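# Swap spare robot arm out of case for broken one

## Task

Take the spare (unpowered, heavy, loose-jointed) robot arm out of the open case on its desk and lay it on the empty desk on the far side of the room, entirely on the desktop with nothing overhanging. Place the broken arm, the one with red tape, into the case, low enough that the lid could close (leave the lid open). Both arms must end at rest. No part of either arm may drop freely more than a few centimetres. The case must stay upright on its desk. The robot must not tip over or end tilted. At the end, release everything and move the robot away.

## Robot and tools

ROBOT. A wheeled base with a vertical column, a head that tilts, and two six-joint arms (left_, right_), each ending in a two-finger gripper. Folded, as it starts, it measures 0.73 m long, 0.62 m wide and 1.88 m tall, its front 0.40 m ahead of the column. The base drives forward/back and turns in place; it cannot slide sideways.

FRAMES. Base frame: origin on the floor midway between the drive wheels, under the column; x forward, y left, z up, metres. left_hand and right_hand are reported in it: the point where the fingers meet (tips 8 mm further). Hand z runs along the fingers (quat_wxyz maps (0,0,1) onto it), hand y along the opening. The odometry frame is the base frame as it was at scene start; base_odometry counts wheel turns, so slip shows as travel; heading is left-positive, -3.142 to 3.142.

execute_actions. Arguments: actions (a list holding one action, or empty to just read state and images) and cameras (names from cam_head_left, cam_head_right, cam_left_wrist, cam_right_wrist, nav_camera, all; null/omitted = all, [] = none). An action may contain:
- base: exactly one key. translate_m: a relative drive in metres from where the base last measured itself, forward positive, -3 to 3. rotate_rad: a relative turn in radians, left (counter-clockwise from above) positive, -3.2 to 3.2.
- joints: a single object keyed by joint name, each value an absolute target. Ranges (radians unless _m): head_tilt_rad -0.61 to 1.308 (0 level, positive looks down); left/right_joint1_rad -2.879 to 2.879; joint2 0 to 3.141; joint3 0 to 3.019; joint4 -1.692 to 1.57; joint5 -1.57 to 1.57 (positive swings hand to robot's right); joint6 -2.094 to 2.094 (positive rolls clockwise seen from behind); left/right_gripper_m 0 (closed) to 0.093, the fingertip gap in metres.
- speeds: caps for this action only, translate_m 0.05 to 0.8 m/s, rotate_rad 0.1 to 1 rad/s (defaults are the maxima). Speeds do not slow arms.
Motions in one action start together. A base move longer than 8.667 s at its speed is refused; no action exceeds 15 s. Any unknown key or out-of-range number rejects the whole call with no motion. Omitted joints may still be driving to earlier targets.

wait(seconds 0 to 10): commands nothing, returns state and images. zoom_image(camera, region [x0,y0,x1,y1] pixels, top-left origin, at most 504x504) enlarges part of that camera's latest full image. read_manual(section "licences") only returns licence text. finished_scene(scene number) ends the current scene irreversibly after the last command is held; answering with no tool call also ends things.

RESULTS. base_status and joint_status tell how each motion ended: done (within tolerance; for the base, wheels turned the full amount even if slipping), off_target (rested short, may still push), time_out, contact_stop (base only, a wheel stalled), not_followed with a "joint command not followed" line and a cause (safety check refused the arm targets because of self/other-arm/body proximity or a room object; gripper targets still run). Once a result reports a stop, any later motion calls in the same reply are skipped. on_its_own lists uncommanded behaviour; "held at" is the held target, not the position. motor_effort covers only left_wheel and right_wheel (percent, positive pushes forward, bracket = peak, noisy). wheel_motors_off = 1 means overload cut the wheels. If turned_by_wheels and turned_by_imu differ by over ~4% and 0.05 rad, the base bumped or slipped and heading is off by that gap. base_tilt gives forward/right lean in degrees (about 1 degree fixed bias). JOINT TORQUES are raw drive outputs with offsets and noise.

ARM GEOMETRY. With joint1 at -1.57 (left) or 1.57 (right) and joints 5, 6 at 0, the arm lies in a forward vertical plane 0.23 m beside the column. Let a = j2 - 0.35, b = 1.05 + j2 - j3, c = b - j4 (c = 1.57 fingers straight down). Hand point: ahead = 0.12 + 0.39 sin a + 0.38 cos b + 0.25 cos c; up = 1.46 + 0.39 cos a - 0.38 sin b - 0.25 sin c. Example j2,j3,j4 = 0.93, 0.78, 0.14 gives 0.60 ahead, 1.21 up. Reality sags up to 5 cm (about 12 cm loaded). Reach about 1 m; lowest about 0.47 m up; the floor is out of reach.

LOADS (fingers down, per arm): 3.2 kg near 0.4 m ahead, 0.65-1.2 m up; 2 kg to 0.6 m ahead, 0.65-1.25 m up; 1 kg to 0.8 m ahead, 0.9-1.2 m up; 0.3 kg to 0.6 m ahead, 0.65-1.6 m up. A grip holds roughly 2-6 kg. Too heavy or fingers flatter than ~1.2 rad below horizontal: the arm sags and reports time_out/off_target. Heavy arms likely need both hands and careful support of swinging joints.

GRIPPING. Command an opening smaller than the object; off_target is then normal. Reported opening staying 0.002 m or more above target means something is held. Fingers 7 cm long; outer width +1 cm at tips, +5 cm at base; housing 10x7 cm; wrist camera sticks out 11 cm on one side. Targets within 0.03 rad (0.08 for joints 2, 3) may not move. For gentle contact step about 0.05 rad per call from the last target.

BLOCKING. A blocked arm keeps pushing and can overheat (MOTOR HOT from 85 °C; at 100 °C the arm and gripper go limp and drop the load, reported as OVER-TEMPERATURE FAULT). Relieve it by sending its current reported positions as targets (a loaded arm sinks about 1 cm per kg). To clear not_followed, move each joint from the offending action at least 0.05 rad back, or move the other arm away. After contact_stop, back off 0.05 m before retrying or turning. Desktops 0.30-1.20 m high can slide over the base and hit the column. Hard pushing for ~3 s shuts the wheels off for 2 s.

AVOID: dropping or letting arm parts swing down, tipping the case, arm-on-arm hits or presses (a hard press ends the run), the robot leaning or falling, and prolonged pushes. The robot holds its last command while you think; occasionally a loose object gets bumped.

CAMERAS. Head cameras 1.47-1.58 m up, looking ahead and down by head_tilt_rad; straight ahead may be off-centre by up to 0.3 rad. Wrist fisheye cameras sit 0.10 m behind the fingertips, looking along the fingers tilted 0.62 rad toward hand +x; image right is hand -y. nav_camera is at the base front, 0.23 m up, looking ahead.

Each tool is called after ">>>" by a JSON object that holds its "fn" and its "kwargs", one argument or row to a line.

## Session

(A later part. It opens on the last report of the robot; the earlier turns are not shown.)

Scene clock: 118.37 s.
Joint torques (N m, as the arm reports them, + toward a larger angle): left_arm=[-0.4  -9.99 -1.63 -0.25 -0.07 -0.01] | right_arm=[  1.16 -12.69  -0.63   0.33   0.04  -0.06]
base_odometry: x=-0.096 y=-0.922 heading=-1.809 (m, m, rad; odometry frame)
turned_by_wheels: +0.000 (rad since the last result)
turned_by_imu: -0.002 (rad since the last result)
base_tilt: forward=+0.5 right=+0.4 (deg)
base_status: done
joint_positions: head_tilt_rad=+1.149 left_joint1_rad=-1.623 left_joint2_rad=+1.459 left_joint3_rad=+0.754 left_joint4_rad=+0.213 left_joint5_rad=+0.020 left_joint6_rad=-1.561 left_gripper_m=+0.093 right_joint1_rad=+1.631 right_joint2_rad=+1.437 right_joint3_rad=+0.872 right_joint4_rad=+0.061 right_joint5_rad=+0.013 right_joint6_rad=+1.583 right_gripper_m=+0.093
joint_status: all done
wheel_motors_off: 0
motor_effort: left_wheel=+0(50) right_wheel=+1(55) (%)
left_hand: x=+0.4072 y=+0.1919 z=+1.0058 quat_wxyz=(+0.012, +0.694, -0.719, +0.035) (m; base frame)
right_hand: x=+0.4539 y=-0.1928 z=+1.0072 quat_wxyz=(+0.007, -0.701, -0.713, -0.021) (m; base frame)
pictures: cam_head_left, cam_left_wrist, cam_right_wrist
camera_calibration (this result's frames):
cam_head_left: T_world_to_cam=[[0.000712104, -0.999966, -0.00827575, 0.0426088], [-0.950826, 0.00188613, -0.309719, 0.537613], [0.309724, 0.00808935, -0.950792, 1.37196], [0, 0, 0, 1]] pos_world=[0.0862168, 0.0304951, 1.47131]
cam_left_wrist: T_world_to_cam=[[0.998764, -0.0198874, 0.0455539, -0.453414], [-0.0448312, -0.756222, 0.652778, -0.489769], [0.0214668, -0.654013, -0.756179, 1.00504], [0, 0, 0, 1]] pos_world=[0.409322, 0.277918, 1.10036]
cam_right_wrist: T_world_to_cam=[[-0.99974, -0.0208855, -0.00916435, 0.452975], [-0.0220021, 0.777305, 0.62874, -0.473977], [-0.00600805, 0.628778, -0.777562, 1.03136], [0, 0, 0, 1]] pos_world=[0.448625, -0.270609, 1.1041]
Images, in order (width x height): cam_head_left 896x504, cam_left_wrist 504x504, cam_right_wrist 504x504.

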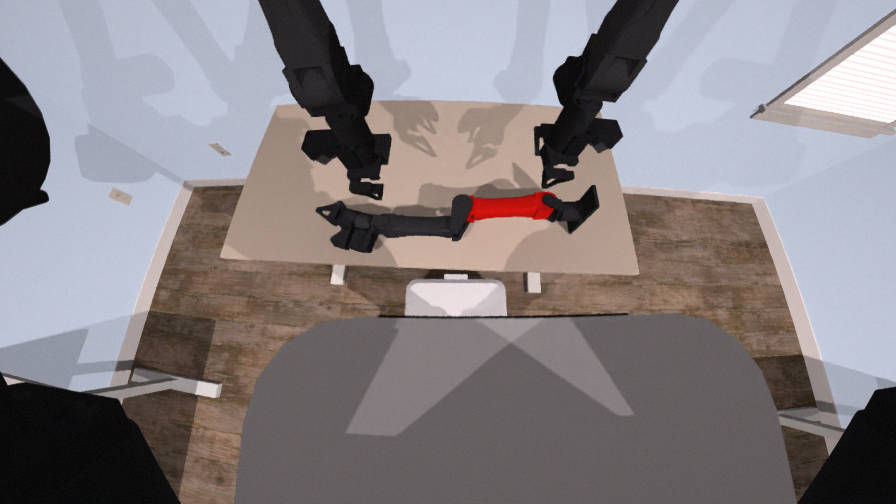

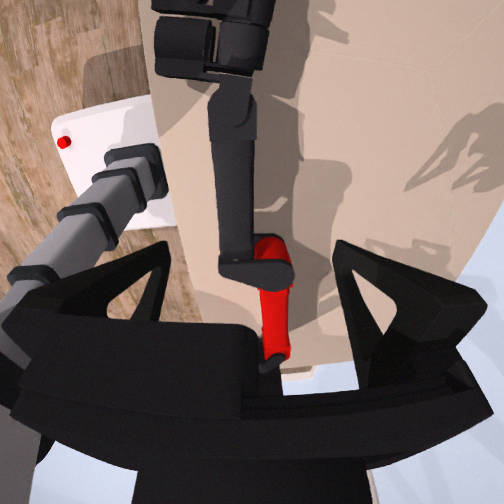

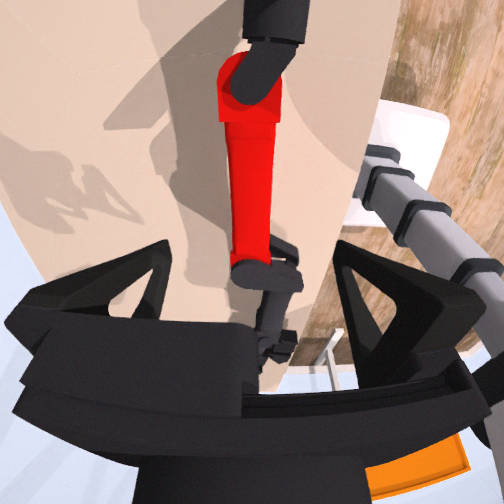

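Same geometry as before, about 2.3 cm closer.

>>> {"fn": "execute_actions", "kwargs": {
  "actions": [
    {"base":{"translate_m":0.015},"joints":{"left_joint1_rad":-1.635,"left_joint2_rad":1.95,"left_joint3_rad":1.085,"left_joint4_rad":0.335,"right_joint2_rad":1.82,"right_joint3_rad":1.135,"right_joint4_rad":0.165,"right_joint6_rad":1.54}}
  ],
  "cameras": []
}}

>>> {"fn": "execute_actions", "kwargs": {
  "actions": [
    {"joints":{"left_joint2_rad":2.03,"left_joint3_rad":1.155,"right_joint2_rad":1.89,"right_joint3_rad":1.195}}
  ],
  "cameras": []
}}

>>> {"fn": "execute_actions", "kwargs": {
  "actions": [
    {"joints":{"left_joint2_rad":2.1,"left_joint3_rad":1.23,"right_joint2_rad":1.96,"right_joint3_rad":1.265}}
  ],
  "cameras": []
}}

>>> {"fn": "execute_actions", "kwargs": {
  "actions": [
    {"joints":{"left_joint2_rad":2.16,"left_joint3_rad":1.3,"right_joint2_rad":2.03,"right_joint3_rad":1.34}}
  ],
  "cameras": []
}}

>>> {"fn": "execute_actions", "kwargs": {
  "actions": [
    {"joints":{"left_gripper_m":0,"right_gripper_m":0}}
  ],
  "cameras": ["cam_left_wrist","cam_right_wrist"]
}}

Scene clock: 124.77 s.
Joint torques (N m, as the arm reports them, + toward a larger angle): left_arm=[ -1.   -12.94  -2.59   0.38  -0.05  -0.02] | right_arm=[  0.54 -15.81  -1.48   0.11   0.05  -0.03]
base_odometry: x=-0.099 y=-0.936 heading=-1.809 (m, m, rad; odometry frame)
turned_by_wheels: +0.000 (rad since the last result)
turned_by_imu: -0.001 (rad since the last result)
base_tilt: forward=+0.5 right=+0.4 (deg)
base_status: done
joint_positions: head_tilt_rad=+1.149 left_joint1_rad=-1.628 left_joint2_rad=+1.965 left_joint3_rad=+1.083 left_joint4_rad=+0.330 left_joint5_rad=+0.020 left_joint6_rad=-1.561 left_gripper_m=+0.093 right_joint1_rad=+1.631 right_joint2_rad=+1.836 right_joint3_rad=+1.134 right_joint4_rad=+0.164 right_joint5_rad=+0.013 right_joint6_rad=+1.553 right_gripper_m=+0.093
joint_status: all done
wheel_motors_off: 0
motor_effort: left_wheel=+0(31) right_wheel=+1(32) (%)
left_hand: x=+0.3664 y=+0.1823 z=+0.8354 quat_wxyz=(+0.034, +0.693, -0.720, +0.015) (m; base frame)
right_hand: x=+0.4353 y=-0.1860 z=+0.8665 quat_wxyz=(+0.019, -0.690, -0.724, -0.009) (m; base frame)
pictures: none
No camera images: the call's "cameras" was empty. Leave "cameras" out to get every camera's image.

Scene clock: 125.53 s.
Joint torques (N m, as the arm reports them, + toward a larger angle): left_arm=[ -1.15 -10.77  -2.98   0.27  -0.06  -0.01] | right_arm=[  1.77 -13.13  -2.21   0.26   0.04  -0.11]
base_odometry: x=-0.099 y=-0.936 heading=-1.809 (m, m, rad; odometry frame)
turned_by_wheels: +0.000 (rad since the last result)
turned_by_imu: +0.000 (rad since the last result)
base_tilt: forward=+0.5 right=+0.4 (deg)
base_status: not commanded
joint_positions: head_tilt_rad=+1.149 left_joint1_rad=-1.628 left_joint2_rad=+2.018 left_joint3_rad=+1.163 left_joint4_rad=+0.330 left_joint5_rad=+0.020 left_joint6_rad=-1.561 left_gripper_m=+0.093 right_joint1_rad=+1.631 right_joint2_rad=+1.874 right_joint3_rad=+1.202 right_joint4_rad=+0.164 right_joint5_rad=+0.013 right_joint6_rad=+1.553 right_gripper_m=+0.093
joint_status: all done
wheel_motors_off: 0
motor_effort: left_wheel=+0(2) right_wheel=+1(1) (%)
left_hand: x=+0.3815 y=+0.1807 z=+0.8115 quat_wxyz=(+0.025, +0.693, -0.720, +0.024) (m; base frame)
right_hand: x=+0.4552 y=-0.1845 z=+0.8500 quat_wxyz=(+0.008, -0.690, -0.724, -0.020) (m; base frame)
pictures: none
No camera images: the call's "cameras" was empty. Leave "cameras" out to get every camera's image.

Scene clock: 126.27 s.
Joint torques (N m, as the arm reports them, + toward a larger angle): left_arm=[ -1.28 -11.48  -2.83   0.33  -0.06  -0.01] | right_arm=[  1.43 -13.9   -1.74   0.43   0.09  -0.1 ]
base_odometry: x=-0.099 y=-0.936 heading=-1.809 (m, m, rad; odometry frame)
turned_by_wheels: +0.000 (rad since the last result)
turned_by_imu: +0.000 (rad since the last result)
base_tilt: forward=+0.6 right=+0.3 (deg)
base_status: not commanded
joint_positions: head_tilt_rad=+1.149 left_joint1_rad=-1.628 left_joint2_rad=+2.095 left_joint3_rad=+1.235 left_joint4_rad=+0.330 left_joint5_rad=+0.020 left_joint6_rad=-1.561 left_gripper_m=+0.093 right_joint1_rad=+1.631 right_joint2_rad=+1.954 right_joint3_rad=+1.267 right_joint4_rad=+0.164 right_joint5_rad=+0.013 right_joint6_rad=+1.553 right_gripper_m=+0.093
joint_status: all done
wheel_motors_off: 0
motor_effort: left_wheel=-1(0) right_wheel=+1(0) (%)
left_hand: x=+0.3742 y=+0.1795 z=+0.7830 quat_wxyz=(+0.027, +0.693, -0.720, +0.022) (m; base frame)
right_hand: x=+0.4460 y=-0.1833 z=+0.8202 quat_wxyz=(+0.013, -0.690, -0.724, -0.015) (m; base frame)
pictures: none
No camera images: the call's "cameras" was empty. Leave "cameras" out to get every camera's image.

Scene clock: 127.00 s.
Joint torques (N m, as the arm reports them, + toward a larger angle): left_arm=[ -1.23 -10.87  -2.66   0.38  -0.06   0.  ] | right_arm=[  1.74 -13.61  -1.88   0.5    0.08  -0.04]
base_odometry: x=-0.099 y=-0.936 heading=-1.809 (m, m, rad; odometry frame)
turned_by_wheels: +0.000 (rad since the last result)
turned_by_imu: +0.000 (rad since the last result)
base_tilt: forward=+0.5 right=+0.4 (deg)
base_status: not commanded
joint_positions: head_tilt_rad=+1.149 left_joint1_rad=-1.628 left_joint2_rad=+2.150 left_joint3_rad=+1.304 left_joint4_rad=+0.330 left_joint5_rad=+0.020 left_joint6_rad=-1.561 left_gripper_m=+0.093 right_joint1_rad=+1.631 right_joint2_rad=+2.019 right_joint3_rad=+1.345 right_joint4_rad=+0.164 right_joint5_rad=+0.013 right_joint6_rad=+1.553 right_gripper_m=+0.093
joint_status: all done
wheel_motors_off: 0
motor_effort: left_wheel=+0(0) right_wheel=+0(0) (%)
left_hand: x=+0.3784 y=+0.1783 z=+0.7604 quat_wxyz=(+0.022, +0.693, -0.720, +0.027) (m; base frame)
right_hand: x=+0.4516 y=-0.1817 z=+0.7944 quat_wxyz=(+0.009, -0.690, -0.724, -0.019) (m; base frame)
pictures: none
No camera images: the call's "cameras" was empty. Leave "cameras" out to get every camera's image.

Scene clock: 127.70 s.
Joint torques (N m, as the arm reports them, + toward a larger angle): left_arm=[ -1.39 -11.12  -2.57   0.42   0.    -0.01] | right_arm=[  0.88 -13.38  -1.33   0.29   0.04  -0.1 ]
base_odometry: x=-0.099 y=-0.936 heading=-1.809 (m, m, rad; odometry frame)
turned_by_wheels: +0.000 (rad since the last result)
turned_by_imu: +0.000 (rad since the last result)
base_tilt: forward=+0.5 right=+0.4 (deg)
base_status: not commanded
joint_positions: head_tilt_rad=+1.149 left_joint1_rad=-1.628 left_joint2_rad=+2.154 left_joint3_rad=+1.301 left_joint4_rad=+0.329 left_joint5_rad=+0.019 left_joint6_rad=-1.562 left_gripper_m=+0.054 right_joint1_rad=+1.631 right_joint2_rad=+2.023 right_joint3_rad=+1.337 right_joint4_rad=+0.164 right_joint5_rad=+0.013 right_joint6_rad=+1.557 right_gripper_m=+0.053
joint_status: left_gripper_m off_target (ended at +0.054, target +0.000); right_gripper_m off_target (ended at +0.053, target +0.000)
wheel_motors_off: 0
motor_effort: left_wheel=-2(1) right_wheel=-1(3) (%)
left_hand: x=+0.3738 y=+0.1787 z=+0.7598 quat_wxyz=(+0.024, +0.693, -0.720, +0.024) (m; base frame)
right_hand: x=+0.4444 y=-0.1820 z=+0.7937 quat_wxyz=(+0.013, -0.691, -0.722, -0.015) (m; base frame)
pictures: cam_left_wrist, cam_right_wrist
camera_calibration (this result's frames):
cam_left_wrist: T_world_to_cam=[[0.99965, -0.0222582, 0.014332, -0.385269], [-0.0262062, -0.755305, 0.654849, -0.349367], [-0.00375074, -0.654995, -0.755624, 0.820251], [0, 0, 0, 1]] pos_world=[0.379055, 0.264806, 0.854106]
cam_right_wrist: T_world_to_cam=[[-0.998805, -0.0481406, 0.00846237, 0.422318], [-0.0321428, 0.777328, 0.628274, -0.343523], [-0.0368235, 0.627251, -0.777946, 0.872262], [0, 0, 0, 1]] pos_world=[0.442891, -0.259767, 0.890826]
Images, in order (width x height): cam_left_wrist 504x504, cam_right_wrist 504x504.

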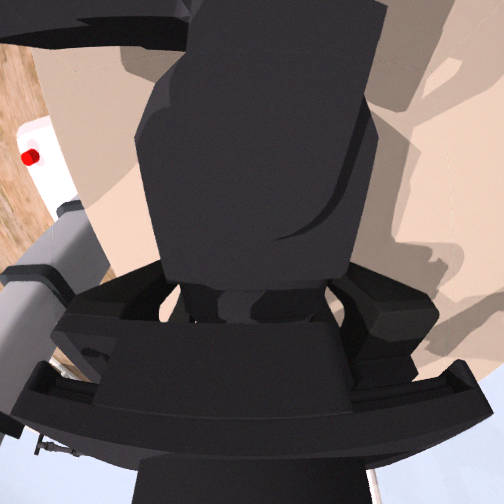

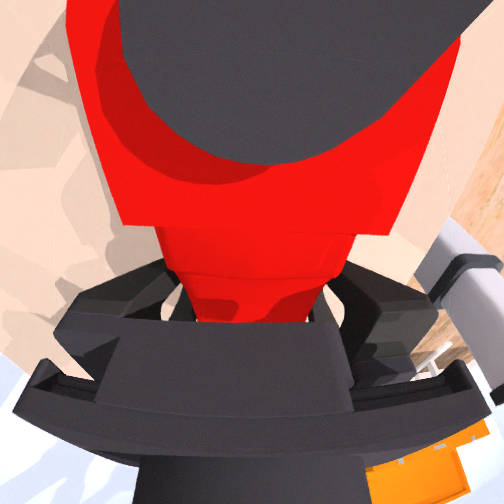

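>>> {"fn": "execute_actions", "kwargs": {
  "actions": [
    {"joints":{"left_joint2_rad":2.04,"left_joint3_rad":1.22,"right_joint2_rad":1.9,"right_joint3_rad":1.24}}
  ],
  "cameras": []
}}

>>> {"fn": "execute_actions", "kwargs": {
  "actions": [
    {"joints":{"left_joint2_rad":1.95,"left_joint3_rad":1.135,"left_joint4_rad":0.31,"left_joint6_rad":-1.54,"right_joint6_rad":1.58,"right_joint2_rad":1.82,"right_joint3_rad":1.145}}
  ],
  "cameras": []
}}

>>> {"fn": "execute_actions", "kwargs": {
  "actions": [
    {"joints":{"left_joint2_rad":1.86,"left_joint3_rad":1.055,"left_joint4_rad":0.29,"left_joint6_rad":-1.51,"right_joint6_rad":1.62,"right_joint2_rad":1.74,"right_joint3_rad":1.06}}
  ],
  "cameras": []
}}

>>> {"fn": "execute_actions", "kwargs": {
  "actions": [
    {"joints":{"left_joint2_rad":1.75,"left_joint3_rad":0.965,"left_joint4_rad":0.27,"right_joint2_rad":1.63,"right_joint3_rad":0.975,"right_joint4_rad":0.15}}
  ],
  "cameras": []
}}

>>> {"fn": "execute_actions", "kwargs": {
  "actions": [
    {"joints":{"left_joint1_rad":-1.64,"right_joint1_rad":1.64,"left_joint2_rad":1.59,"left_joint3_rad":0.86,"left_joint4_rad":0.255,"right_joint2_rad":1.48,"right_joint3_rad":0.875,"right_joint4_rad":0.11}}
  ],
  "cameras": ["cam_head_left"]
}}

>>> {"fn": "execute_actions", "kwargs": {
  "actions": [
    {"base":{"translate_m":-1.115},"speeds":{"translate_m":0.4},"joints":{"left_joint1_rad":-1.65,"right_joint1_rad":1.645,"left_joint2_rad":1.37,"left_joint3_rad":0.745,"left_joint4_rad":0.17,"right_joint2_rad":1.28,"right_joint3_rad":0.785,"right_joint4_rad":0.02}}
  ],
  "cameras": []
}}

>>> {"fn": "execute_actions", "kwargs": {
  "actions": [
    {"base":{"rotate_rad":1.51},"speeds":{"rotate_rad":0.6},"joints":{"left_joint1_rad":-1.66,"right_joint1_rad":1.665,"left_joint2_rad":1.1,"left_joint3_rad":0.66,"left_joint4_rad":0,"right_joint2_rad":1.03,"right_joint3_rad":0.73,"right_joint4_rad":-0.15}}
  ],
  "cameras": []
}}

>>> {"fn": "execute_actions", "kwargs": {
  "actions": [
    {"base":{"translate_m":1.24},"speeds":{"translate_m":0.3},"joints":{"left_joint1_rad":-1.665,"right_joint1_rad":1.68,"left_joint2_rad":0.85,"left_joint3_rad":0.63,"left_joint4_rad":-0.2,"right_joint2_rad":0.79,"right_joint3_rad":0.725,"right_joint4_rad":-0.36}}
  ],
  "cameras": ["cam_head_left"]
}}

Scene clock: 141.47 s.
Joint torques (N m, as the arm reports them, + toward a larger angle): left_arm=[ -1.26 -19.07  -5.82   0.45   0.12  -0.12] | right_arm=[  0.78 -22.4   -6.53  -0.11   0.23  -0.26]
base_odometry: x=-0.099 y=-0.936 heading=-1.809 (m, m, rad; odometry frame)
turned_by_wheels: +0.000 (rad since the last result)
turned_by_imu: -0.001 (rad since the last result)
base_tilt: forward=+0.5 right=+0.4 (deg)
base_status: not commanded
joint_positions: head_tilt_rad=+1.149 left_joint1_rad=-1.628 left_joint2_rad=+2.133 left_joint3_rad=+1.264 left_joint4_rad=+0.329 left_joint5_rad=+0.017 left_joint6_rad=-1.548 left_gripper_m=+0.054 right_joint1_rad=+1.631 right_joint2_rad=+2.007 right_joint3_rad=+1.289 right_joint4_rad=+0.180 right_joint5_rad=+0.008 right_joint6_rad=+1.574 right_gripper_m=+0.053
joint_status: all done
wheel_motors_off: 0
motor_effort: left_wheel=-3(0) right_wheel=+0(0) (%)
left_hand: x=+0.3657 y=+0.1798 z=+0.7695 quat_wxyz=(+0.029, +0.688, -0.724, +0.018) (m; base frame)
right_hand: x=+0.4290 y=-0.1820 z=+0.8019 quat_wxyz=(+0.021, -0.697, -0.717, -0.011) (m; base frame)
pictures: none
No camera images: the call's "cameras" was empty. Leave "cameras" out to get every camera's image.

Scene clock: 142.33 s.
Joint torques (N m, as the arm reports them, + toward a larger angle): left_arm=[ -0.78 -18.71  -4.84   0.11   0.08  -0.07] | right_arm=[  1.13 -20.98  -5.87  -0.35   0.22  -0.15]
base_odometry: x=-0.099 y=-0.936 heading=-1.809 (m, m, rad; odometry frame)
turned_by_wheels: +0.000 (rad since the last result)
turned_by_imu: +0.000 (rad since the last result)
base_tilt: forward=+0.5 right=+0.4 (deg)
base_status: not commanded
joint_positions: head_tilt_rad=+1.149 left_joint1_rad=-1.631 left_joint2_rad=+2.035 left_joint3_rad=+1.167 left_joint4_rad=+0.313 left_joint5_rad=+0.017 left_joint6_rad=-1.528 left_gripper_m=+0.054 right_joint1_rad=+1.632 right_joint2_rad=+1.913 right_joint3_rad=+1.185 right_joint4_rad=+0.181 right_joint5_rad=+0.008 right_joint6_rad=+1.597 right_gripper_m=+0.053
joint_status: all done
wheel_motors_off: 0
motor_effort: left_wheel=+0(2) right_wheel=+0(0) (%)
left_hand: x=+0.3689 y=+0.1792 z=+0.8070 quat_wxyz=(+0.035, +0.680, -0.732, +0.014) (m; base frame)
right_hand: x=+0.4248 y=-0.1838 z=+0.8389 quat_wxyz=(+0.024, -0.705, -0.708, -0.007) (m; base frame)
pictures: none
No camera images: the call's "cameras" was empty. Leave "cameras" out to get every camera's image.

Scene clock: 143.17 s.
Joint torques (N m, as the arm reports them, + toward a larger angle): left_arm=[ -0.74 -19.92  -5.69  -0.12  -0.04   0.  ] | right_arm=[  1.72 -21.53  -5.66  -0.42   0.2    0.03]
base_odometry: x=-0.099 y=-0.936 heading=-1.809 (m, m, rad; odometry frame)
turned_by_wheels: +0.000 (rad since the last result)
turned_by_imu: +0.000 (rad since the last result)
base_tilt: forward=+0.5 right=+0.3 (deg)
base_status: not commanded
joint_positions: head_tilt_rad=+1.149 left_joint1_rad=-1.634 left_joint2_rad=+1.958 left_joint3_rad=+1.100 left_joint4_rad=+0.297 left_joint5_rad=+0.020 left_joint6_rad=-1.503 left_gripper_m=+0.054 right_joint1_rad=+1.632 right_joint2_rad=+1.835 right_joint3_rad=+1.097 right_joint4_rad=+0.182 right_joint5_rad=+0.010 right_joint6_rad=+1.627 right_gripper_m=+0.053
joint_status: all done
wheel_motors_off: 0
motor_effort: left_wheel=-2(2) right_wheel=+0(1) (%)
left_hand: x=+0.3727 y=+0.1778 z=+0.8354 quat_wxyz=(+0.039, +0.670, -0.741, +0.014) (m; base frame)
right_hand: x=+0.4178 y=-0.1857 z=+0.8697 quat_wxyz=(+0.026, -0.716, -0.698, -0.003) (m; base frame)
pictures: none
No camera images: the call's "cameras" was empty. Leave "cameras" out to get every camera's image.

Scene clock: 144.20 s.
Joint torques (N m, as the arm reports them, + toward a larger angle): left_arm=[ -0.57 -19.24  -5.37  -0.16  -0.01  -0.01] | right_arm=[  0.97 -20.65  -5.22  -0.13   0.22  -0.07]
base_odometry: x=-0.099 y=-0.936 heading=-1.809 (m, m, rad; odometry frame)
turned_by_wheels: +0.000 (rad since the last result)
turned_by_imu: +0.000 (rad since the last result)
base_tilt: forward=+0.6 right=+0.4 (deg)
base_status: not commanded
joint_positions: head_tilt_rad=+1.149 left_joint1_rad=-1.638 left_joint2_rad=+1.843 left_joint3_rad=+1.006 left_joint4_rad=+0.279 left_joint5_rad=+0.019 left_joint6_rad=-1.501 left_gripper_m=+0.054 right_joint1_rad=+1.633 right_joint2_rad=+1.720 right_joint3_rad=+1.009 right_joint4_rad=+0.163 right_joint5_rad=+0.008 right_joint6_rad=+1.631 right_gripper_m=+0.053
joint_status: all done
wheel_motors_off: 0
motor_effort: left_wheel=-2(2) right_wheel=+1(1) (%)
left_hand: x=+0.3805 y=+0.1772 z=+0.8770 quat_wxyz=(+0.039, +0.669, -0.742, +0.016) (m; base frame)
right_hand: x=+0.4237 y=-0.1867 z=+0.9115 quat_wxyz=(+0.025, -0.717, -0.697, -0.007) (m; base frame)
pictures: none
No camera images: the call's "cameras" was empty. Leave "cameras" out to get every camera's image.

Scene clock: 145.23 s.
Joint torques (N m, as the arm reports them, + toward a larger angle): left_arm=[ -0.8  -21.62  -4.87   0.15  -0.04  -0.03] | right_arm=[  1.25 -20.25  -4.13  -0.09   0.03  -0.14]
base_odometry: x=-0.099 y=-0.936 heading=-1.809 (m, m, rad; odometry frame)
turned_by_wheels: +0.000 (rad since the last result)
turned_by_imu: +0.000 (rad since the last result)
base_tilt: forward=+0.5 right=+0.4 (deg)
base_status: not commanded
joint_positions: head_tilt_rad=+1.149 left_joint1_rad=-1.643 left_joint2_rad=+1.698 left_joint3_rad=+0.898 left_joint4_rad=+0.256 left_joint5_rad=+0.020 left_joint6_rad=-1.501 left_gripper_m=+0.054 right_joint1_rad=+1.641 right_joint2_rad=+1.562 right_joint3_rad=+0.903 right_joint4_rad=+0.122 right_joint5_rad=+0.013 right_joint6_rad=+1.640 right_gripper_m=+0.053
joint_status: all done
wheel_motors_off: 0
motor_effort: left_wheel=+0(0) right_wheel=+1(4) (%)
left_hand: x=+0.3890 y=+0.1768 z=+0.9281 quat_wxyz=(+0.036, +0.668, -0.743, +0.023) (m; base frame)
right_hand: x=+0.4293 y=-0.1858 z=+0.9668 quat_wxyz=(+0.022, -0.719, -0.695, -0.011) (m; base frame)
pictures: cam_head_left
camera_calibration (this result's frames):
cam_head_left: T_world_to_cam=[[0.000709991, -0.999966, -0.00827593, 0.0426092], [-0.950905, 0.00188613, -0.309476, 0.537243], [0.309481, 0.00808935, -0.950871, 1.37209], [0, 0, 0, 1]] pos_world=[0.0861992, 0.0304951, 1.4713]
Images, in order (width x height): cam_head_left 896x504.

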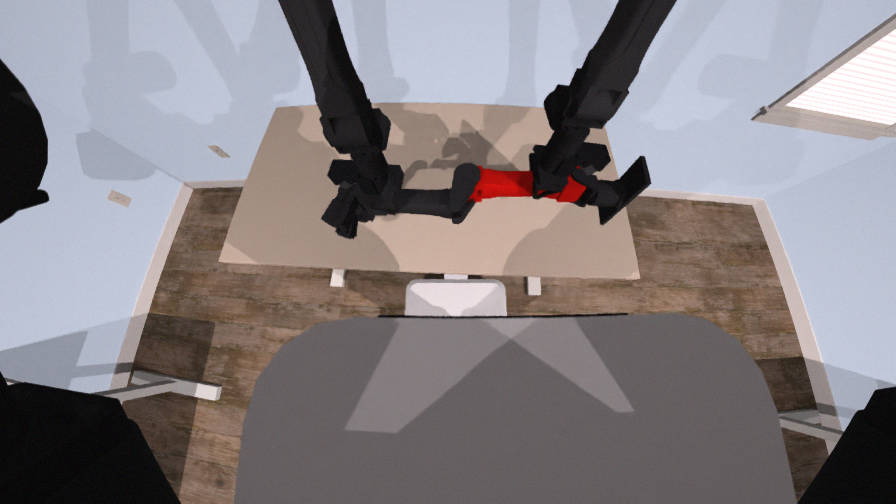

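Scene clock: 149.27 s.
Joint torques (N m, as the arm reports them, + toward a larger angle): left_arm=[ -0.45 -20.26  -2.8    0.49   0.2   -0.02] | right_arm=[  0.84 -19.17  -1.44   0.06   0.36  -0.12]
base_odometry: x=+0.164 y=+0.147 heading=-1.810 (m, m, rad; odometry frame)
turned_by_wheels: -0.001 (rad since the last result)
turned_by_imu: +0.000 (rad since the last result)
base_tilt: forward=+0.5 right=+0.4 (deg)
base_status: done
joint_positions: head_tilt_rad=+1.149 left_joint1_rad=-1.652 left_joint2_rad=+1.469 left_joint3_rad=+0.762 left_joint4_rad=+0.163 left_joint5_rad=+0.015 left_joint6_rad=-1.502 left_gripper_m=+0.054 right_joint1_rad=+1.645 right_joint2_rad=+1.356 right_joint3_rad=+0.797 right_joint4_rad=+0.026 right_joint5_rad=+0.004 right_joint6_rad=+1.642 right_gripper_m=+0.053
joint_status: all done
wheel_motors_off: 0
motor_effort: left_wheel=-2(31) right_wheel=+1(40) (%)
left_hand: x=+0.3950 y=+0.1774 z=+1.0032 quat_wxyz=(+0.037, +0.667, -0.744, +0.024) (m; base frame)
right_hand: x=+0.4332 y=-0.1858 z=+1.0345 quat_wxyz=(+0.025, -0.719, -0.695, -0.017) (m; base frame)
pictures: none
No camera images: the call's "cameras" was empty. Leave "cameras" out to get every camera's image.

Scene clock: 152.97 s.
Joint torques (N m, as the arm reports them, + toward a larger angle): left_arm=[ -0.48 -19.63  -0.23   0.28   0.1    0.04] | right_arm=[  0.73 -18.67   2.04   0.17   0.09  -0.2 ]
base_odometry: x=+0.164 y=+0.147 heading=-0.301 (m, m, rad; odometry frame)
turned_by_wheels: +1.509 (rad since the last result)
turned_by_imu: +1.506 (rad since the last result)
base_tilt: forward=+0.5 right=+0.4 (deg)
base_status: done
joint_positions: head_tilt_rad=+1.149 left_joint1_rad=-1.658 left_joint2_rad=+1.204 left_joint3_rad=+0.658 left_joint4_rad=-0.002 left_joint5_rad=+0.017 left_joint6_rad=-1.509 left_gripper_m=+0.054 right_joint1_rad=+1.662 right_joint2_rad=+1.111 right_joint3_rad=+0.723 right_joint4_rad=-0.144 right_joint5_rad=+0.011 right_joint6_rad=+1.643 right_gripper_m=+0.054
joint_status: all done
wheel_motors_off: 0
motor_effort: left_wheel=-6(48) right_wheel=+5(57) (%)
left_hand: x=+0.3992 y=+0.1793 z=+1.0820 quat_wxyz=(+0.041, +0.668, -0.743, +0.025) (m; base frame)
right_hand: x=+0.4387 y=-0.1834 z=+1.1110 quat_wxyz=(+0.028, -0.716, -0.697, -0.020) (m; base frame)
pictures: none
No camera images: the call's "cameras" was empty. Leave "cameras" out to get every camera's image.

Scene clock: 158.30 s.
Joint torques (N m, as the arm reports them, + toward a larger angle): left_arm=[ -0.07 -18.34   2.83   0.3    0.16   0.13] | right_arm=[  1.   -18.92   5.79  -0.11   0.17  -0.23]
base_odometry: x=+1.349 y=-0.220 heading=-0.300 (m, m, rad; odometry frame)
turned_by_wheels: +0.001 (rad since the last result)
turned_by_imu: -0.002 (rad since the last result)
base_tilt: forward=+0.5 right=+0.4 (deg)
base_status: done
joint_positions: head_tilt_rad=+1.149 left_joint1_rad=-1.668 left_joint2_rad=+0.950 left_joint3_rad=+0.607 left_joint4_rad=-0.204 left_joint5_rad=+0.016 left_joint6_rad=-1.519 left_gripper_m=+0.054 right_joint1_rad=+1.678 right_joint2_rad=+0.879 right_joint3_rad=+0.697 right_joint4_rad=-0.351 right_joint5_rad=+0.008 right_joint6_rad=+1.649 right_gripper_m=+0.054
joint_status: all done
wheel_motors_off: 0
motor_effort: left_wheel=-1(60) right_wheel=+0(52) (%)
left_hand: x=+0.4038 y=+0.1803 z=+1.1533 quat_wxyz=(+0.043, +0.669, -0.741, +0.028) (m; base frame)
right_hand: x=+0.4437 y=-0.1819 z=+1.1838 quat_wxyz=(+0.034, -0.715, -0.698, -0.025) (m; base frame)
pictures: cam_head_left
camera_calibration (this result's frames):
cam_head_left: T_world_to_cam=[[0.000708765, -0.999966, -0.00827603, 0.0426094], [-0.950951, 0.00188613, -0.309335, 0.537028], [0.30934, 0.00808935, -0.950917, 1.37217], [0, 0, 0, 1]] pos_world=[0.0861891, 0.0304951, 1.4713]
Images, in order (width x height): cam_head_left 896x504.

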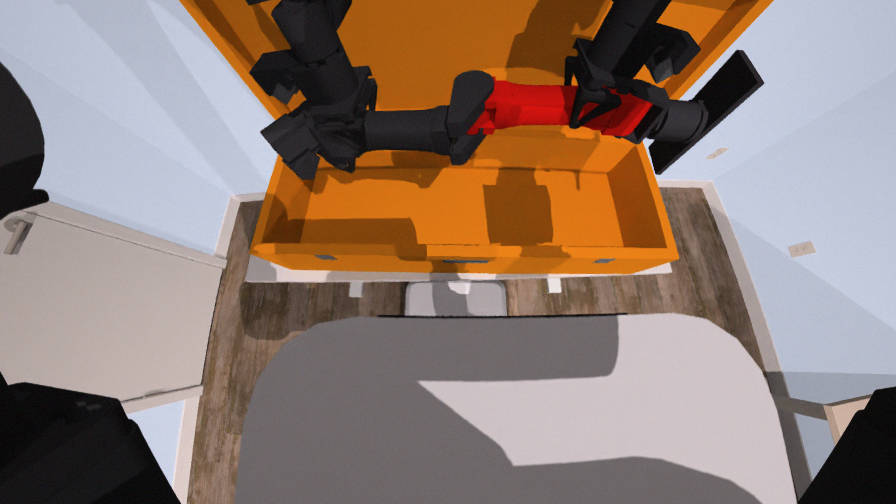

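>>> {"fn": "execute_actions", "kwargs": {
  "actions": [
    {"base":{"translate_m":0.018},"joints":{"left_joint1_rad":-1.645,"left_joint2_rad":1.03,"left_joint3_rad":0.66,"left_joint4_rad":-0.05,"right_joint2_rad":0.96,"right_joint3_rad":0.735,"right_joint4_rad":-0.2}}
  ],
  "cameras": []
}}

>>> {"fn": "execute_actions", "kwargs": {
  "actions": [
    {"joints":{"left_joint1_rad":-1.625,"left_joint2_rad":1.2,"left_joint3_rad":0.71,"left_joint4_rad":0.07,"right_joint2_rad":1.12,"right_joint3_rad":0.765,"right_joint4_rad":-0.07}}
  ],
  "cameras": []
}}

>>> {"fn": "execute_actions", "kwargs": {
  "actions": [
    {"joints":{"left_joint1_rad":-1.61,"left_joint2_rad":1.36,"left_joint3_rad":0.78,"left_joint4_rad":0.16,"right_joint2_rad":1.28,"right_joint3_rad":0.82,"right_joint4_rad":0.03}}
  ],
  "cameras": []
}}

>>> {"fn": "execute_actions", "kwargs": {
  "actions": [
    {"joints":{"left_joint1_rad":-1.6,"left_joint2_rad":1.5,"left_joint3_rad":0.85,"left_joint4_rad":0.21,"right_joint2_rad":1.41,"right_joint3_rad":0.88,"right_joint4_rad":0.09}}
  ],
  "cameras": []
}}

>>> {"fn": "execute_actions", "kwargs": {
  "actions": [
    {"joints":{"left_joint2_rad":1.58,"left_joint3_rad":0.9,"left_joint4_rad":0.23,"right_joint2_rad":1.49,"right_joint3_rad":0.92,"right_joint4_rad":0.11}}
  ],
  "cameras": []
}}

>>> {"fn": "execute_actions", "kwargs": {
  "actions": [
    {"joints":{"left_joint2_rad":1.63,"left_joint3_rad":0.93,"right_joint2_rad":1.53,"right_joint3_rad":0.945}}
  ],
  "cameras": ["cam_head_left"]
}}

Scene clock: 168.23 s.
Joint torques (N m, as the arm reports them, + toward a larger angle): left_arm=[  0.05 -19.45   0.95   0.5    0.03   0.02] | right_arm=[  1.17 -20.59   3.04  -0.04   0.15  -0.23]
base_odometry: x=+1.366 y=-0.226 heading=-0.300 (m, m, rad; odometry frame)
turned_by_wheels: +0.000 (rad since the last result)
turned_by_imu: +0.000 (rad since the last result)
base_tilt: forward=+0.5 right=+0.4 (deg)
base_status: done
joint_positions: head_tilt_rad=+1.149 left_joint1_rad=-1.646 left_joint2_rad=+1.135 left_joint3_rad=+0.645 left_joint4_rad=-0.059 left_joint5_rad=+0.018 left_joint6_rad=-1.507 left_gripper_m=+0.054 right_joint1_rad=+1.678 right_joint2_rad=+1.064 right_joint3_rad=+0.721 right_joint4_rad=-0.191 right_joint5_rad=+0.009 right_joint6_rad=+1.652 right_gripper_m=+0.054
joint_status: all done
wheel_motors_off: 0
motor_effort: left_wheel=+1(31) right_wheel=+0(30) (%)
left_hand: x=+0.4024 y=+0.1860 z=+1.1012 quat_wxyz=(+0.038, +0.670, -0.741, +0.021) (m; base frame)
right_hand: x=+0.4421 y=-0.1767 z=+1.1267 quat_wxyz=(+0.034, -0.716, -0.697, -0.025) (m; base frame)
pictures: none
No camera images: the call's "cameras" was empty. Leave "cameras" out to get every camera's image.

Scene clock: 169.47 s.
Joint torques (N m, as the arm reports them, + toward a larger angle): left_arm=[  0.17 -20.16  -0.49   0.68  -0.18  -0.05] | right_arm=[  1.09 -19.98   0.65  -0.04   0.1   -0.22]
base_odometry: x=+1.366 y=-0.226 heading=-0.300 (m, m, rad; odometry frame)
turned_by_wheels: +0.000 (rad since the last result)
turned_by_imu: +0.000 (rad since the last result)
base_tilt: forward=+0.4 right=+0.3 (deg)
base_status: not commanded
joint_positions: head_tilt_rad=+1.149 left_joint1_rad=-1.629 left_joint2_rad=+1.304 left_joint3_rad=+0.707 left_joint4_rad=+0.057 left_joint5_rad=+0.023 left_joint6_rad=-1.497 left_gripper_m=+0.054 right_joint1_rad=+1.678 right_joint2_rad=+1.221 right_joint3_rad=+0.766 right_joint4_rad=-0.065 right_joint5_rad=+0.011 right_joint6_rad=+1.655 right_gripper_m=+0.054
joint_status: all done
wheel_motors_off: 0
motor_effort: left_wheel=+0(1) right_wheel=+0(3) (%)
left_hand: x=+0.4062 y=+0.1905 z=+1.0517 quat_wxyz=(+0.031, +0.669, -0.742, +0.021) (m; base frame)
right_hand: x=+0.4453 y=-0.1724 z=+1.0784 quat_wxyz=(+0.029, -0.717, -0.696, -0.030) (m; base frame)
pictures: none
No camera images: the call's "cameras" was empty. Leave "cameras" out to get every camera's image.

Scene clock: 170.73 s.
Joint torques (N m, as the arm reports them, + toward a larger angle): left_arm=[  0.04 -20.56  -1.66   0.52  -0.25  -0.12] | right_arm=[  1.69 -20.88  -1.32   0.32   0.11  -0.25]
base_odometry: x=+1.366 y=-0.226 heading=-0.300 (m, m, rad; odometry frame)
turned_by_wheels: +0.000 (rad since the last result)
turned_by_imu: +0.000 (rad since the last result)
base_tilt: forward=+0.5 right=+0.4 (deg)
base_status: not commanded
joint_positions: head_tilt_rad=+1.149 left_joint1_rad=-1.615 left_joint2_rad=+1.463 left_joint3_rad=+0.785 left_joint4_rad=+0.149 left_joint5_rad=+0.024 left_joint6_rad=-1.490 left_gripper_m=+0.054 right_joint1_rad=+1.678 right_joint2_rad=+1.374 right_joint3_rad=+0.832 right_joint4_rad=+0.035 right_joint5_rad=+0.010 right_joint6_rad=+1.656 right_gripper_m=+0.054
joint_status: all done
wheel_motors_off: 0
motor_effort: left_wheel=+1(2) right_wheel=-1(2) (%)
left_hand: x=+0.4095 y=+0.1957 z=+1.0024 quat_wxyz=(+0.023, +0.670, -0.742, +0.021) (m; base frame)
right_hand: x=+0.4485 y=-0.1676 z=+1.0298 quat_wxyz=(+0.025, -0.718, -0.695, -0.034) (m; base frame)
pictures: none
No camera images: the call's "cameras" was empty. Leave "cameras" out to get every camera's image.

Scene clock: 171.87 s.
Joint torques (N m, as the arm reports them, + toward a larger angle): left_arm=[  0.5  -20.88  -2.63   0.51  -0.29  -0.13] | right_arm=[  1.81 -20.74  -2.21   0.25  -0.02  -0.25]
base_odometry: x=+1.366 y=-0.226 heading=-0.300 (m, m, rad; odometry frame)
turned_by_wheels: +0.000 (rad since the last result)
turned_by_imu: +0.000 (rad since the last result)
base_tilt: forward=+0.5 right=+0.3 (deg)
base_status: not commanded
joint_positions: head_tilt_rad=+1.149 left_joint1_rad=-1.607 left_joint2_rad=+1.599 left_joint3_rad=+0.864 left_joint4_rad=+0.200 left_joint5_rad=+0.025 left_joint6_rad=-1.488 left_gripper_m=+0.054 right_joint1_rad=+1.678 right_joint2_rad=+1.501 right_joint3_rad=+0.896 right_joint4_rad=+0.093 right_joint5_rad=+0.014 right_joint6_rad=+1.657 right_gripper_m=+0.054
joint_status: all done
wheel_motors_off: 0
motor_effort: left_wheel=+0(2) right_wheel=+1(3) (%)
left_hand: x=+0.4062 y=+0.1989 z=+0.9576 quat_wxyz=(+0.023, +0.670, -0.742, +0.017) (m; base frame)
right_hand: x=+0.4463 y=-0.1645 z=+0.9879 quat_wxyz=(+0.025, -0.718, -0.695, -0.031) (m; base frame)
pictures: none
No camera images: the call's "cameras" was empty. Leave "cameras" out to get every camera's image.

Scene clock: 172.70 s.
Joint torques (N m, as the arm reports them, + toward a larger angle): left_arm=[  0.29 -20.27  -3.6    0.84  -0.16  -0.16] | right_arm=[  2.22 -20.75  -3.39   0.06  -0.21  -0.25]
base_odometry: x=+1.366 y=-0.226 heading=-0.300 (m, m, rad; odometry frame)
turned_by_wheels: +0.000 (rad since the last result)
turned_by_imu: +0.000 (rad since the last result)
base_tilt: forward=+0.5 right=+0.4 (deg)
base_status: not commanded
joint_positions: head_tilt_rad=+1.149 left_joint1_rad=-1.605 left_joint2_rad=+1.674 left_joint3_rad=+0.923 left_joint4_rad=+0.215 left_joint5_rad=+0.022 left_joint6_rad=-1.485 left_gripper_m=+0.054 right_joint1_rad=+1.678 right_joint2_rad=+1.573 right_joint3_rad=+0.944 right_joint4_rad=+0.115 right_joint5_rad=+0.020 right_joint6_rad=+1.658 right_gripper_m=+0.054
joint_status: all done
wheel_motors_off: 0
motor_effort: left_wheel=+0(1) right_wheel=+0(0) (%)
left_hand: x=+0.4074 y=+0.1995 z=+0.9312 quat_wxyz=(+0.023, +0.670, -0.742, +0.015) (m; base frame)
right_hand: x=+0.4470 y=-0.1633 z=+0.9629 quat_wxyz=(+0.023, -0.719, -0.694, -0.029) (m; base frame)
pictures: none
No camera images: the call's "cameras" was empty. Leave "cameras" out to get every camera's image.

Scene clock: 173.33 s.
Joint torques (N m, as the arm reports them, + toward a larger angle): left_arm=[  0.21 -17.14  -1.98   0.77  -0.02  -0.13] | right_arm=[  1.96 -20.39  -3.25  -0.08  -0.27  -0.26]
base_odometry: x=+1.366 y=-0.226 heading=-0.300 (m, m, rad; odometry frame)
turned_by_wheels: +0.000 (rad since the last result)
turned_by_imu: +0.000 (rad since the last result)
base_tilt: forward=+0.5 right=+0.4 (deg)
base_status: not commanded
joint_positions: head_tilt_rad=+1.149 left_joint1_rad=-1.605 left_joint2_rad=+1.684 left_joint3_rad=+0.932 left_joint4_rad=+0.215 left_joint5_rad=+0.019 left_joint6_rad=-1.488 left_gripper_m=+0.054 right_joint1_rad=+1.675 right_joint2_rad=+1.606 right_joint3_rad=+0.971 right_joint4_rad=+0.121 right_joint5_rad=+0.019 right_joint6_rad=+1.656 right_gripper_m=+0.054
joint_status: all done
wheel_motors_off: 0
motor_effort: left_wheel=-1(0) right_wheel=+0(1) (%)
left_hand: x=+0.4078 y=+0.1999 z=+0.9275 quat_wxyz=(+0.022, +0.671, -0.741, +0.013) (m; base frame)
right_hand: x=+0.4484 y=-0.1636 z=+0.9511 quat_wxyz=(+0.023, -0.718, -0.695, -0.028) (m; base frame)
pictures: cam_head_left
camera_calibration (this result's frames):
cam_head_left: T_world_to_cam=[[0.000708119, -0.999966, -0.00827609, 0.0426095], [-0.950975, 0.00188613, -0.309261, 0.536915], [0.309266, 0.00808935, -0.950941, 1.37221], [0, 0, 0, 1]] pos_world=[0.0861837, 0.0304951, 1.47129]
Images, in order (width x height): cam_head_left 896x504.

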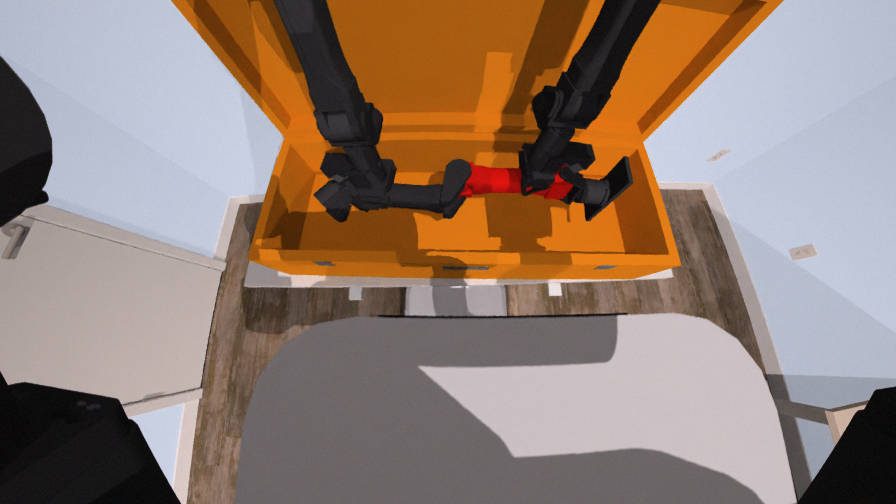

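>>> {"fn": "execute_actions", "kwargs": {
  "actions": [],
  "cameras": []
}}

>>> {"fn": "execute_actions", "kwargs": {
  "actions": [
    {"joints":{"left_joint1_rad":-1.65,"right_joint1_rad":1.63,"left_joint2_rad":1.66,"left_joint3_rad":0.95,"left_joint4_rad":0.25,"right_joint2_rad":1.56,"right_joint3_rad":0.97,"right_joint4_rad":0.13}}
  ],
  "cameras": []
}}

>>> {"fn": "execute_actions", "kwargs": {
  "actions": [
    {"joints":{"left_joint1_rad":-1.69,"right_joint1_rad":1.585,"left_joint2_rad":1.70,"left_joint3_rad":0.98,"right_joint2_rad":1.59,"right_joint3_rad":0.99}}
  ],
  "cameras": []
}}

>>> {"fn": "execute_actions", "kwargs": {
  "actions": [
    {"base":{"rotate_rad":-0.09},"speeds":{"rotate_rad":0.1},"joints":{"left_joint2_rad":1.72,"left_joint3_rad":0.99}}
  ],
  "cameras": []
}}

>>> {"fn": "execute_actions", "kwargs": {
  "actions": [
    {"joints":{"left_joint2_rad":1.77,"left_joint3_rad":1.03,"left_joint4_rad":0.27,"right_joint2_rad":1.64,"right_joint3_rad":1.02,"right_joint4_rad":0.15}}
  ],
  "cameras": ["cam_head_left"]
}}

Scene clock: 189.37 s.
Joint torques (N m, as the arm reports them, + toward a larger angle): left_arm=[  0.23 -17.09  -1.9    0.74  -0.03  -0.15] | right_arm=[  2.7  -20.7   -3.61  -0.09  -0.18  -0.3 ]
base_odometry: x=+1.366 y=-0.226 heading=-0.300 (m, m, rad; odometry frame)
turned_by_wheels: +0.000 (rad since the last result)
turned_by_imu: +0.000 (rad since the last result)
base_tilt: forward=+0.6 right=+0.4 (deg)
base_status: not commanded
joint_positions: head_tilt_rad=+1.149 left_joint1_rad=-1.605 left_joint2_rad=+1.684 left_joint3_rad=+0.932 left_joint4_rad=+0.215 left_joint5_rad=+0.019 left_joint6_rad=-1.488 left_gripper_m=+0.054 right_joint1_rad=+1.675 right_joint2_rad=+1.606 right_joint3_rad=+0.971 right_joint4_rad=+0.121 right_joint5_rad=+0.019 right_joint6_rad=+1.656 right_gripper_m=+0.054
joint_status: all done
wheel_motors_off: 0
motor_effort: left_wheel=+1(0) right_wheel=+1(1) (%)
left_hand: x=+0.4078 y=+0.1999 z=+0.9275 quat_wxyz=(+0.022, +0.671, -0.741, +0.013) (m; base frame)
right_hand: x=+0.4484 y=-0.1636 z=+0.9511 quat_wxyz=(+0.023, -0.718, -0.695, -0.028) (m; base frame)
pictures: none
No camera images: the call's "cameras" was empty. Leave "cameras" out to get every camera's image.

Scene clock: 190.13 s.
Joint torques (N m, as the arm reports them, + toward a larger angle): left_arm=[ -0.88 -16.13  -1.7    1.32   0.34   0.01] | right_arm=[  1.31 -21.52  -3.91   0.01   0.06  -0.12]
base_odometry: x=+1.366 y=-0.226 heading=-0.300 (m, m, rad; odometry frame)
turned_by_wheels: +0.000 (rad since the last result)
turned_by_imu: +0.000 (rad since the last result)
base_tilt: forward=+0.5 right=+0.3 (deg)
base_status: not commanded
joint_positions: head_tilt_rad=+1.149 left_joint1_rad=-1.649 left_joint2_rad=+1.704 left_joint3_rad=+0.948 left_joint4_rad=+0.219 left_joint5_rad=+0.012 left_joint6_rad=-1.505 left_gripper_m=+0.054 right_joint1_rad=+1.629 right_joint2_rad=+1.648 right_joint3_rad=+0.997 right_joint4_rad=+0.141 right_joint5_rad=+0.013 right_joint6_rad=+1.639 right_gripper_m=+0.054
joint_status: all done
wheel_motors_off: 0
motor_effort: left_wheel=+1(2) right_wheel=+0(1) (%)
left_hand: x=+0.4076 y=+0.1735 z=+0.9217 quat_wxyz=(+0.032, +0.668, -0.743, +0.024) (m; base frame)
right_hand: x=+0.4495 y=-0.1904 z=+0.9345 quat_wxyz=(+0.009, -0.721, -0.693, -0.018) (m; base frame)
pictures: none
No camera images: the call's "cameras" was empty. Leave "cameras" out to get every camera's image.

Scene clock: 190.93 s.
Joint torques (N m, as the arm reports them, + toward a larger angle): left_arm=[ -1.1  -15.31  -1.57   1.24   0.25   0.13] | right_arm=[  1.16 -20.61  -4.32  -0.07   0.    -0.03]
base_odometry: x=+1.366 y=-0.226 heading=-0.300 (m, m, rad; odometry frame)
turned_by_wheels: +0.000 (rad since the last result)
turned_by_imu: +0.000 (rad since the last result)
base_tilt: forward=+0.5 right=+0.4 (deg)
base_status: not commanded
joint_positions: head_tilt_rad=+1.149 left_joint1_rad=-1.694 left_joint2_rad=+1.732 left_joint3_rad=+0.976 left_joint4_rad=+0.223 left_joint5_rad=+0.015 left_joint6_rad=-1.515 left_gripper_m=+0.054 right_joint1_rad=+1.581 right_joint2_rad=+1.680 right_joint3_rad=+1.021 right_joint4_rad=+0.146 right_joint5_rad=+0.014 right_joint6_rad=+1.627 right_gripper_m=+0.054
joint_status: all done
wheel_motors_off: 0
motor_effort: left_wheel=+1(4) right_wheel=+1(0) (%)
left_hand: x=+0.4094 y=+0.1432 z=+0.9139 quat_wxyz=(+0.045, +0.663, -0.746, +0.041) (m; base frame)
right_hand: x=+0.4486 y=-0.2211 z=+0.9222 quat_wxyz=(-0.005, -0.725, -0.689, -0.002) (m; base frame)
pictures: none
No camera images: the call's "cameras" was empty. Leave "cameras" out to get every camera's image.

Scene clock: 192.37 s.
Joint torques (N m, as the arm reports them, + toward a larger angle): left_arm=[ -0.77 -15.87  -2.24   0.78  -0.22   0.11] | right_arm=[  1.57 -20.69  -4.43  -0.33  -0.25  -0.01]
base_odometry: x=+1.366 y=-0.226 heading=-0.388 (m, m, rad; odometry frame)
turned_by_wheels: -0.088 (rad since the last result)
turned_by_imu: -0.088 (rad since the last result)
base_tilt: forward=+0.5 right=+0.3 (deg)
base_status: done
joint_positions: head_tilt_rad=+1.149 left_joint1_rad=-1.695 left_joint2_rad=+1.760 left_joint3_rad=+0.997 left_joint4_rad=+0.232 left_joint5_rad=+0.025 left_joint6_rad=-1.516 left_gripper_m=+0.054 right_joint1_rad=+1.579 right_joint2_rad=+1.682 right_joint3_rad=+1.021 right_joint4_rad=+0.146 right_joint5_rad=+0.022 right_joint6_rad=+1.626 right_gripper_m=+0.054
joint_status: all done
wheel_motors_off: 0
motor_effort: left_wheel=+1(37) right_wheel=+0(44) (%)
left_hand: x=+0.4082 y=+0.1403 z=+0.9042 quat_wxyz=(+0.049, +0.663, -0.746, +0.045) (m; base frame)
right_hand: x=+0.4479 y=-0.2239 z=+0.9216 quat_wxyz=(-0.008, -0.725, -0.689, +0.002) (m; base frame)
pictures: none
No camera images: the call's "cameras" was empty. Leave "cameras" out to get every camera's image.

Scene clock: 193.10 s.
Joint torques (N m, as the arm reports them, + toward a larger angle): left_arm=[ -1.48 -17.69  -3.33   0.79  -0.2    0.04] | right_arm=[  1.34 -21.2   -4.66   0.06  -0.2   -0.05]
base_odometry: x=+1.366 y=-0.226 heading=-0.388 (m, m, rad; odometry frame)
turned_by_wheels: +0.000 (rad since the last result)
turned_by_imu: +0.000 (rad since the last result)
base_tilt: forward=+0.4 right=+0.4 (deg)
base_status: not commanded
joint_positions: head_tilt_rad=+1.149 left_joint1_rad=-1.691 left_joint2_rad=+1.829 left_joint3_rad=+1.051 left_joint4_rad=+0.257 left_joint5_rad=+0.024 left_joint6_rad=-1.510 left_gripper_m=+0.054 right_joint1_rad=+1.579 right_joint2_rad=+1.730 right_joint3_rad=+1.054 right_joint4_rad=+0.164 right_joint5_rad=+0.020 right_joint6_rad=+1.631 right_gripper_m=+0.054
joint_status: all done
wheel_motors_off: 0
motor_effort: left_wheel=+2(3) right_wheel=-3(2) (%)
left_hand: x=+0.4090 y=+0.1402 z=+0.8792 quat_wxyz=(+0.043, +0.662, -0.747, +0.047) (m; base frame)
right_hand: x=+0.4466 y=-0.2237 z=+0.9044 quat_wxyz=(-0.009, -0.727, -0.687, +0.000) (m; base frame)
pictures: cam_head_left
camera_calibration (this result's frames):
cam_head_left: T_world_to_cam=[[0.000708119, -0.999966, -0.00827609, 0.0426095], [-0.950975, 0.00188613, -0.309261, 0.536915], [0.309266, 0.00808935, -0.950941, 1.37221], [0, 0, 0, 1]] pos_world=[0.0861837, 0.0304951, 1.47129]
Images, in order (width x height): cam_head_left 896x504.

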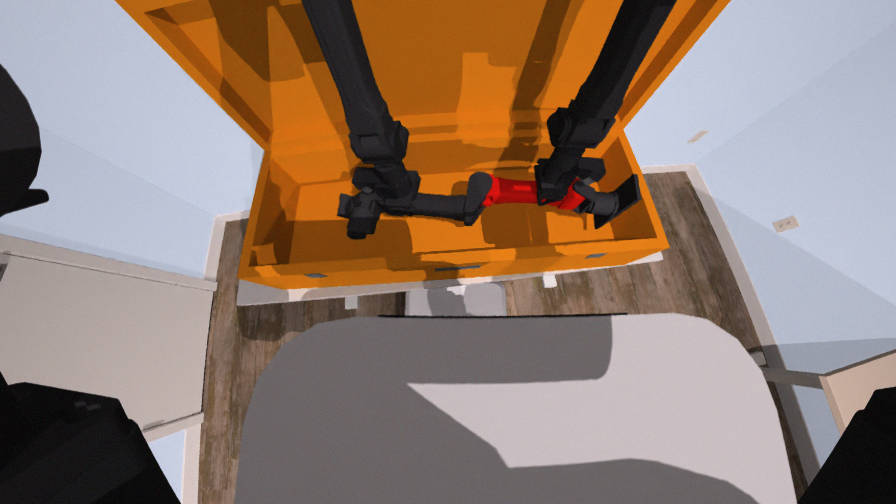

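>>> {"fn": "execute_actions", "kwargs": {
  "actions": [
    {"joints":{"left_joint1_rad":-1.66,"right_joint1_rad":1.605,"left_joint2_rad":1.83,"left_joint3_rad":1.09,"right_joint2_rad":1.71,"right_joint3_rad":1.08,"right_joint4_rad":0.16}}
  ],
  "cameras": ["cam_head_left","cam_left_wrist"]
}}

>>> {"fn": "zoom_image", "kwargs": {
  "camera": "cam_head_left",
  "region": [230,100,680,300]
}}

Scene clock: 196.33 s.
Joint torques (N m, as the arm reports them, + toward a larger angle): left_arm=[ -0.43 -17.76  -3.64   0.37  -0.37  -0.07] | right_arm=[  1.42 -20.89  -5.17   0.    -0.1   -0.14]
base_odometry: x=+1.366 y=-0.226 heading=-0.388 (m, m, rad; odometry frame)
turned_by_wheels: +0.000 (rad since the last result)
turned_by_imu: +0.000 (rad since the last result)
base_tilt: forward=+0.5 right=+0.3 (deg)
base_status: not commanded
joint_positions: head_tilt_rad=+1.149 left_joint1_rad=-1.669 left_joint2_rad=+1.894 left_joint3_rad=+1.115 left_joint4_rad=+0.261 left_joint5_rad=+0.028 left_joint6_rad=-1.497 left_gripper_m=+0.054 right_joint1_rad=+1.594 right_joint2_rad=+1.803 right_joint3_rad=+1.118 right_joint4_rad=+0.174 right_joint5_rad=+0.018 right_joint6_rad=+1.642 right_gripper_m=+0.054
joint_status: all done
wheel_motors_off: 0
motor_effort: left_wheel=+3(4) right_wheel=-2(3) (%)
left_hand: x=+0.4114 y=+0.1519 z=+0.8531 quat_wxyz=(+0.037, +0.661, -0.748, +0.043) (m; base frame)
right_hand: x=+0.4478 y=-0.2128 z=+0.8772 quat_wxyz=(-0.004, -0.728, -0.686, -0.005) (m; base frame)
pictures: cam_head_left, cam_left_wrist
camera_calibration (this result's frames):
cam_head_left: T_world_to_cam=[[0.00070812, -0.999966, -0.00827609, 0.0426095], [-0.950975, 0.00188613, -0.309261, 0.536915], [0.309266, 0.00808935, -0.950941, 1.37221], [0, 0, 0, 1]] pos_world=[0.0861837, 0.0304951, 1.47129]
cam_left_wrist: T_world_to_cam=[[0.993995, -0.105783, 0.0279998, -0.421388], [-0.0959819, -0.719962, 0.687345, -0.434121], [-0.0525509, -0.685905, -0.725791, 0.872691], [0, 0, 0, 1]] pos_world=[0.42305, 0.241457, 0.943581]
Images, in order (width x height): cam_head_left 896x504, cam_left_wrist 504x504.

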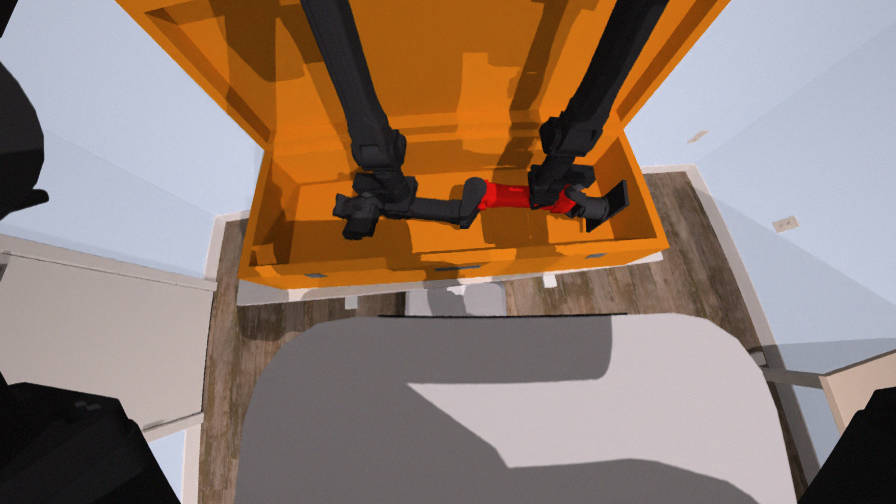

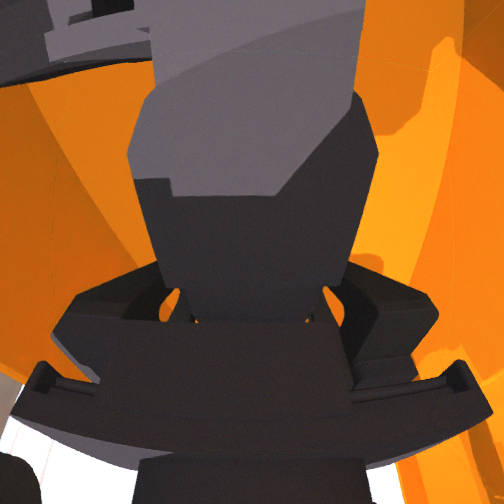

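Region (230, 100, 680, 300) of cam_head_left's 896x504 image, scaled by 1.120, with more detail than that image has.

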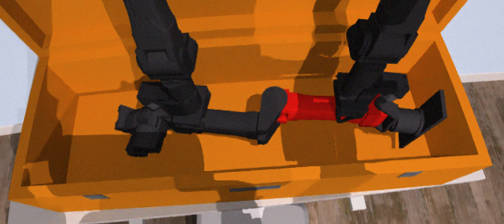

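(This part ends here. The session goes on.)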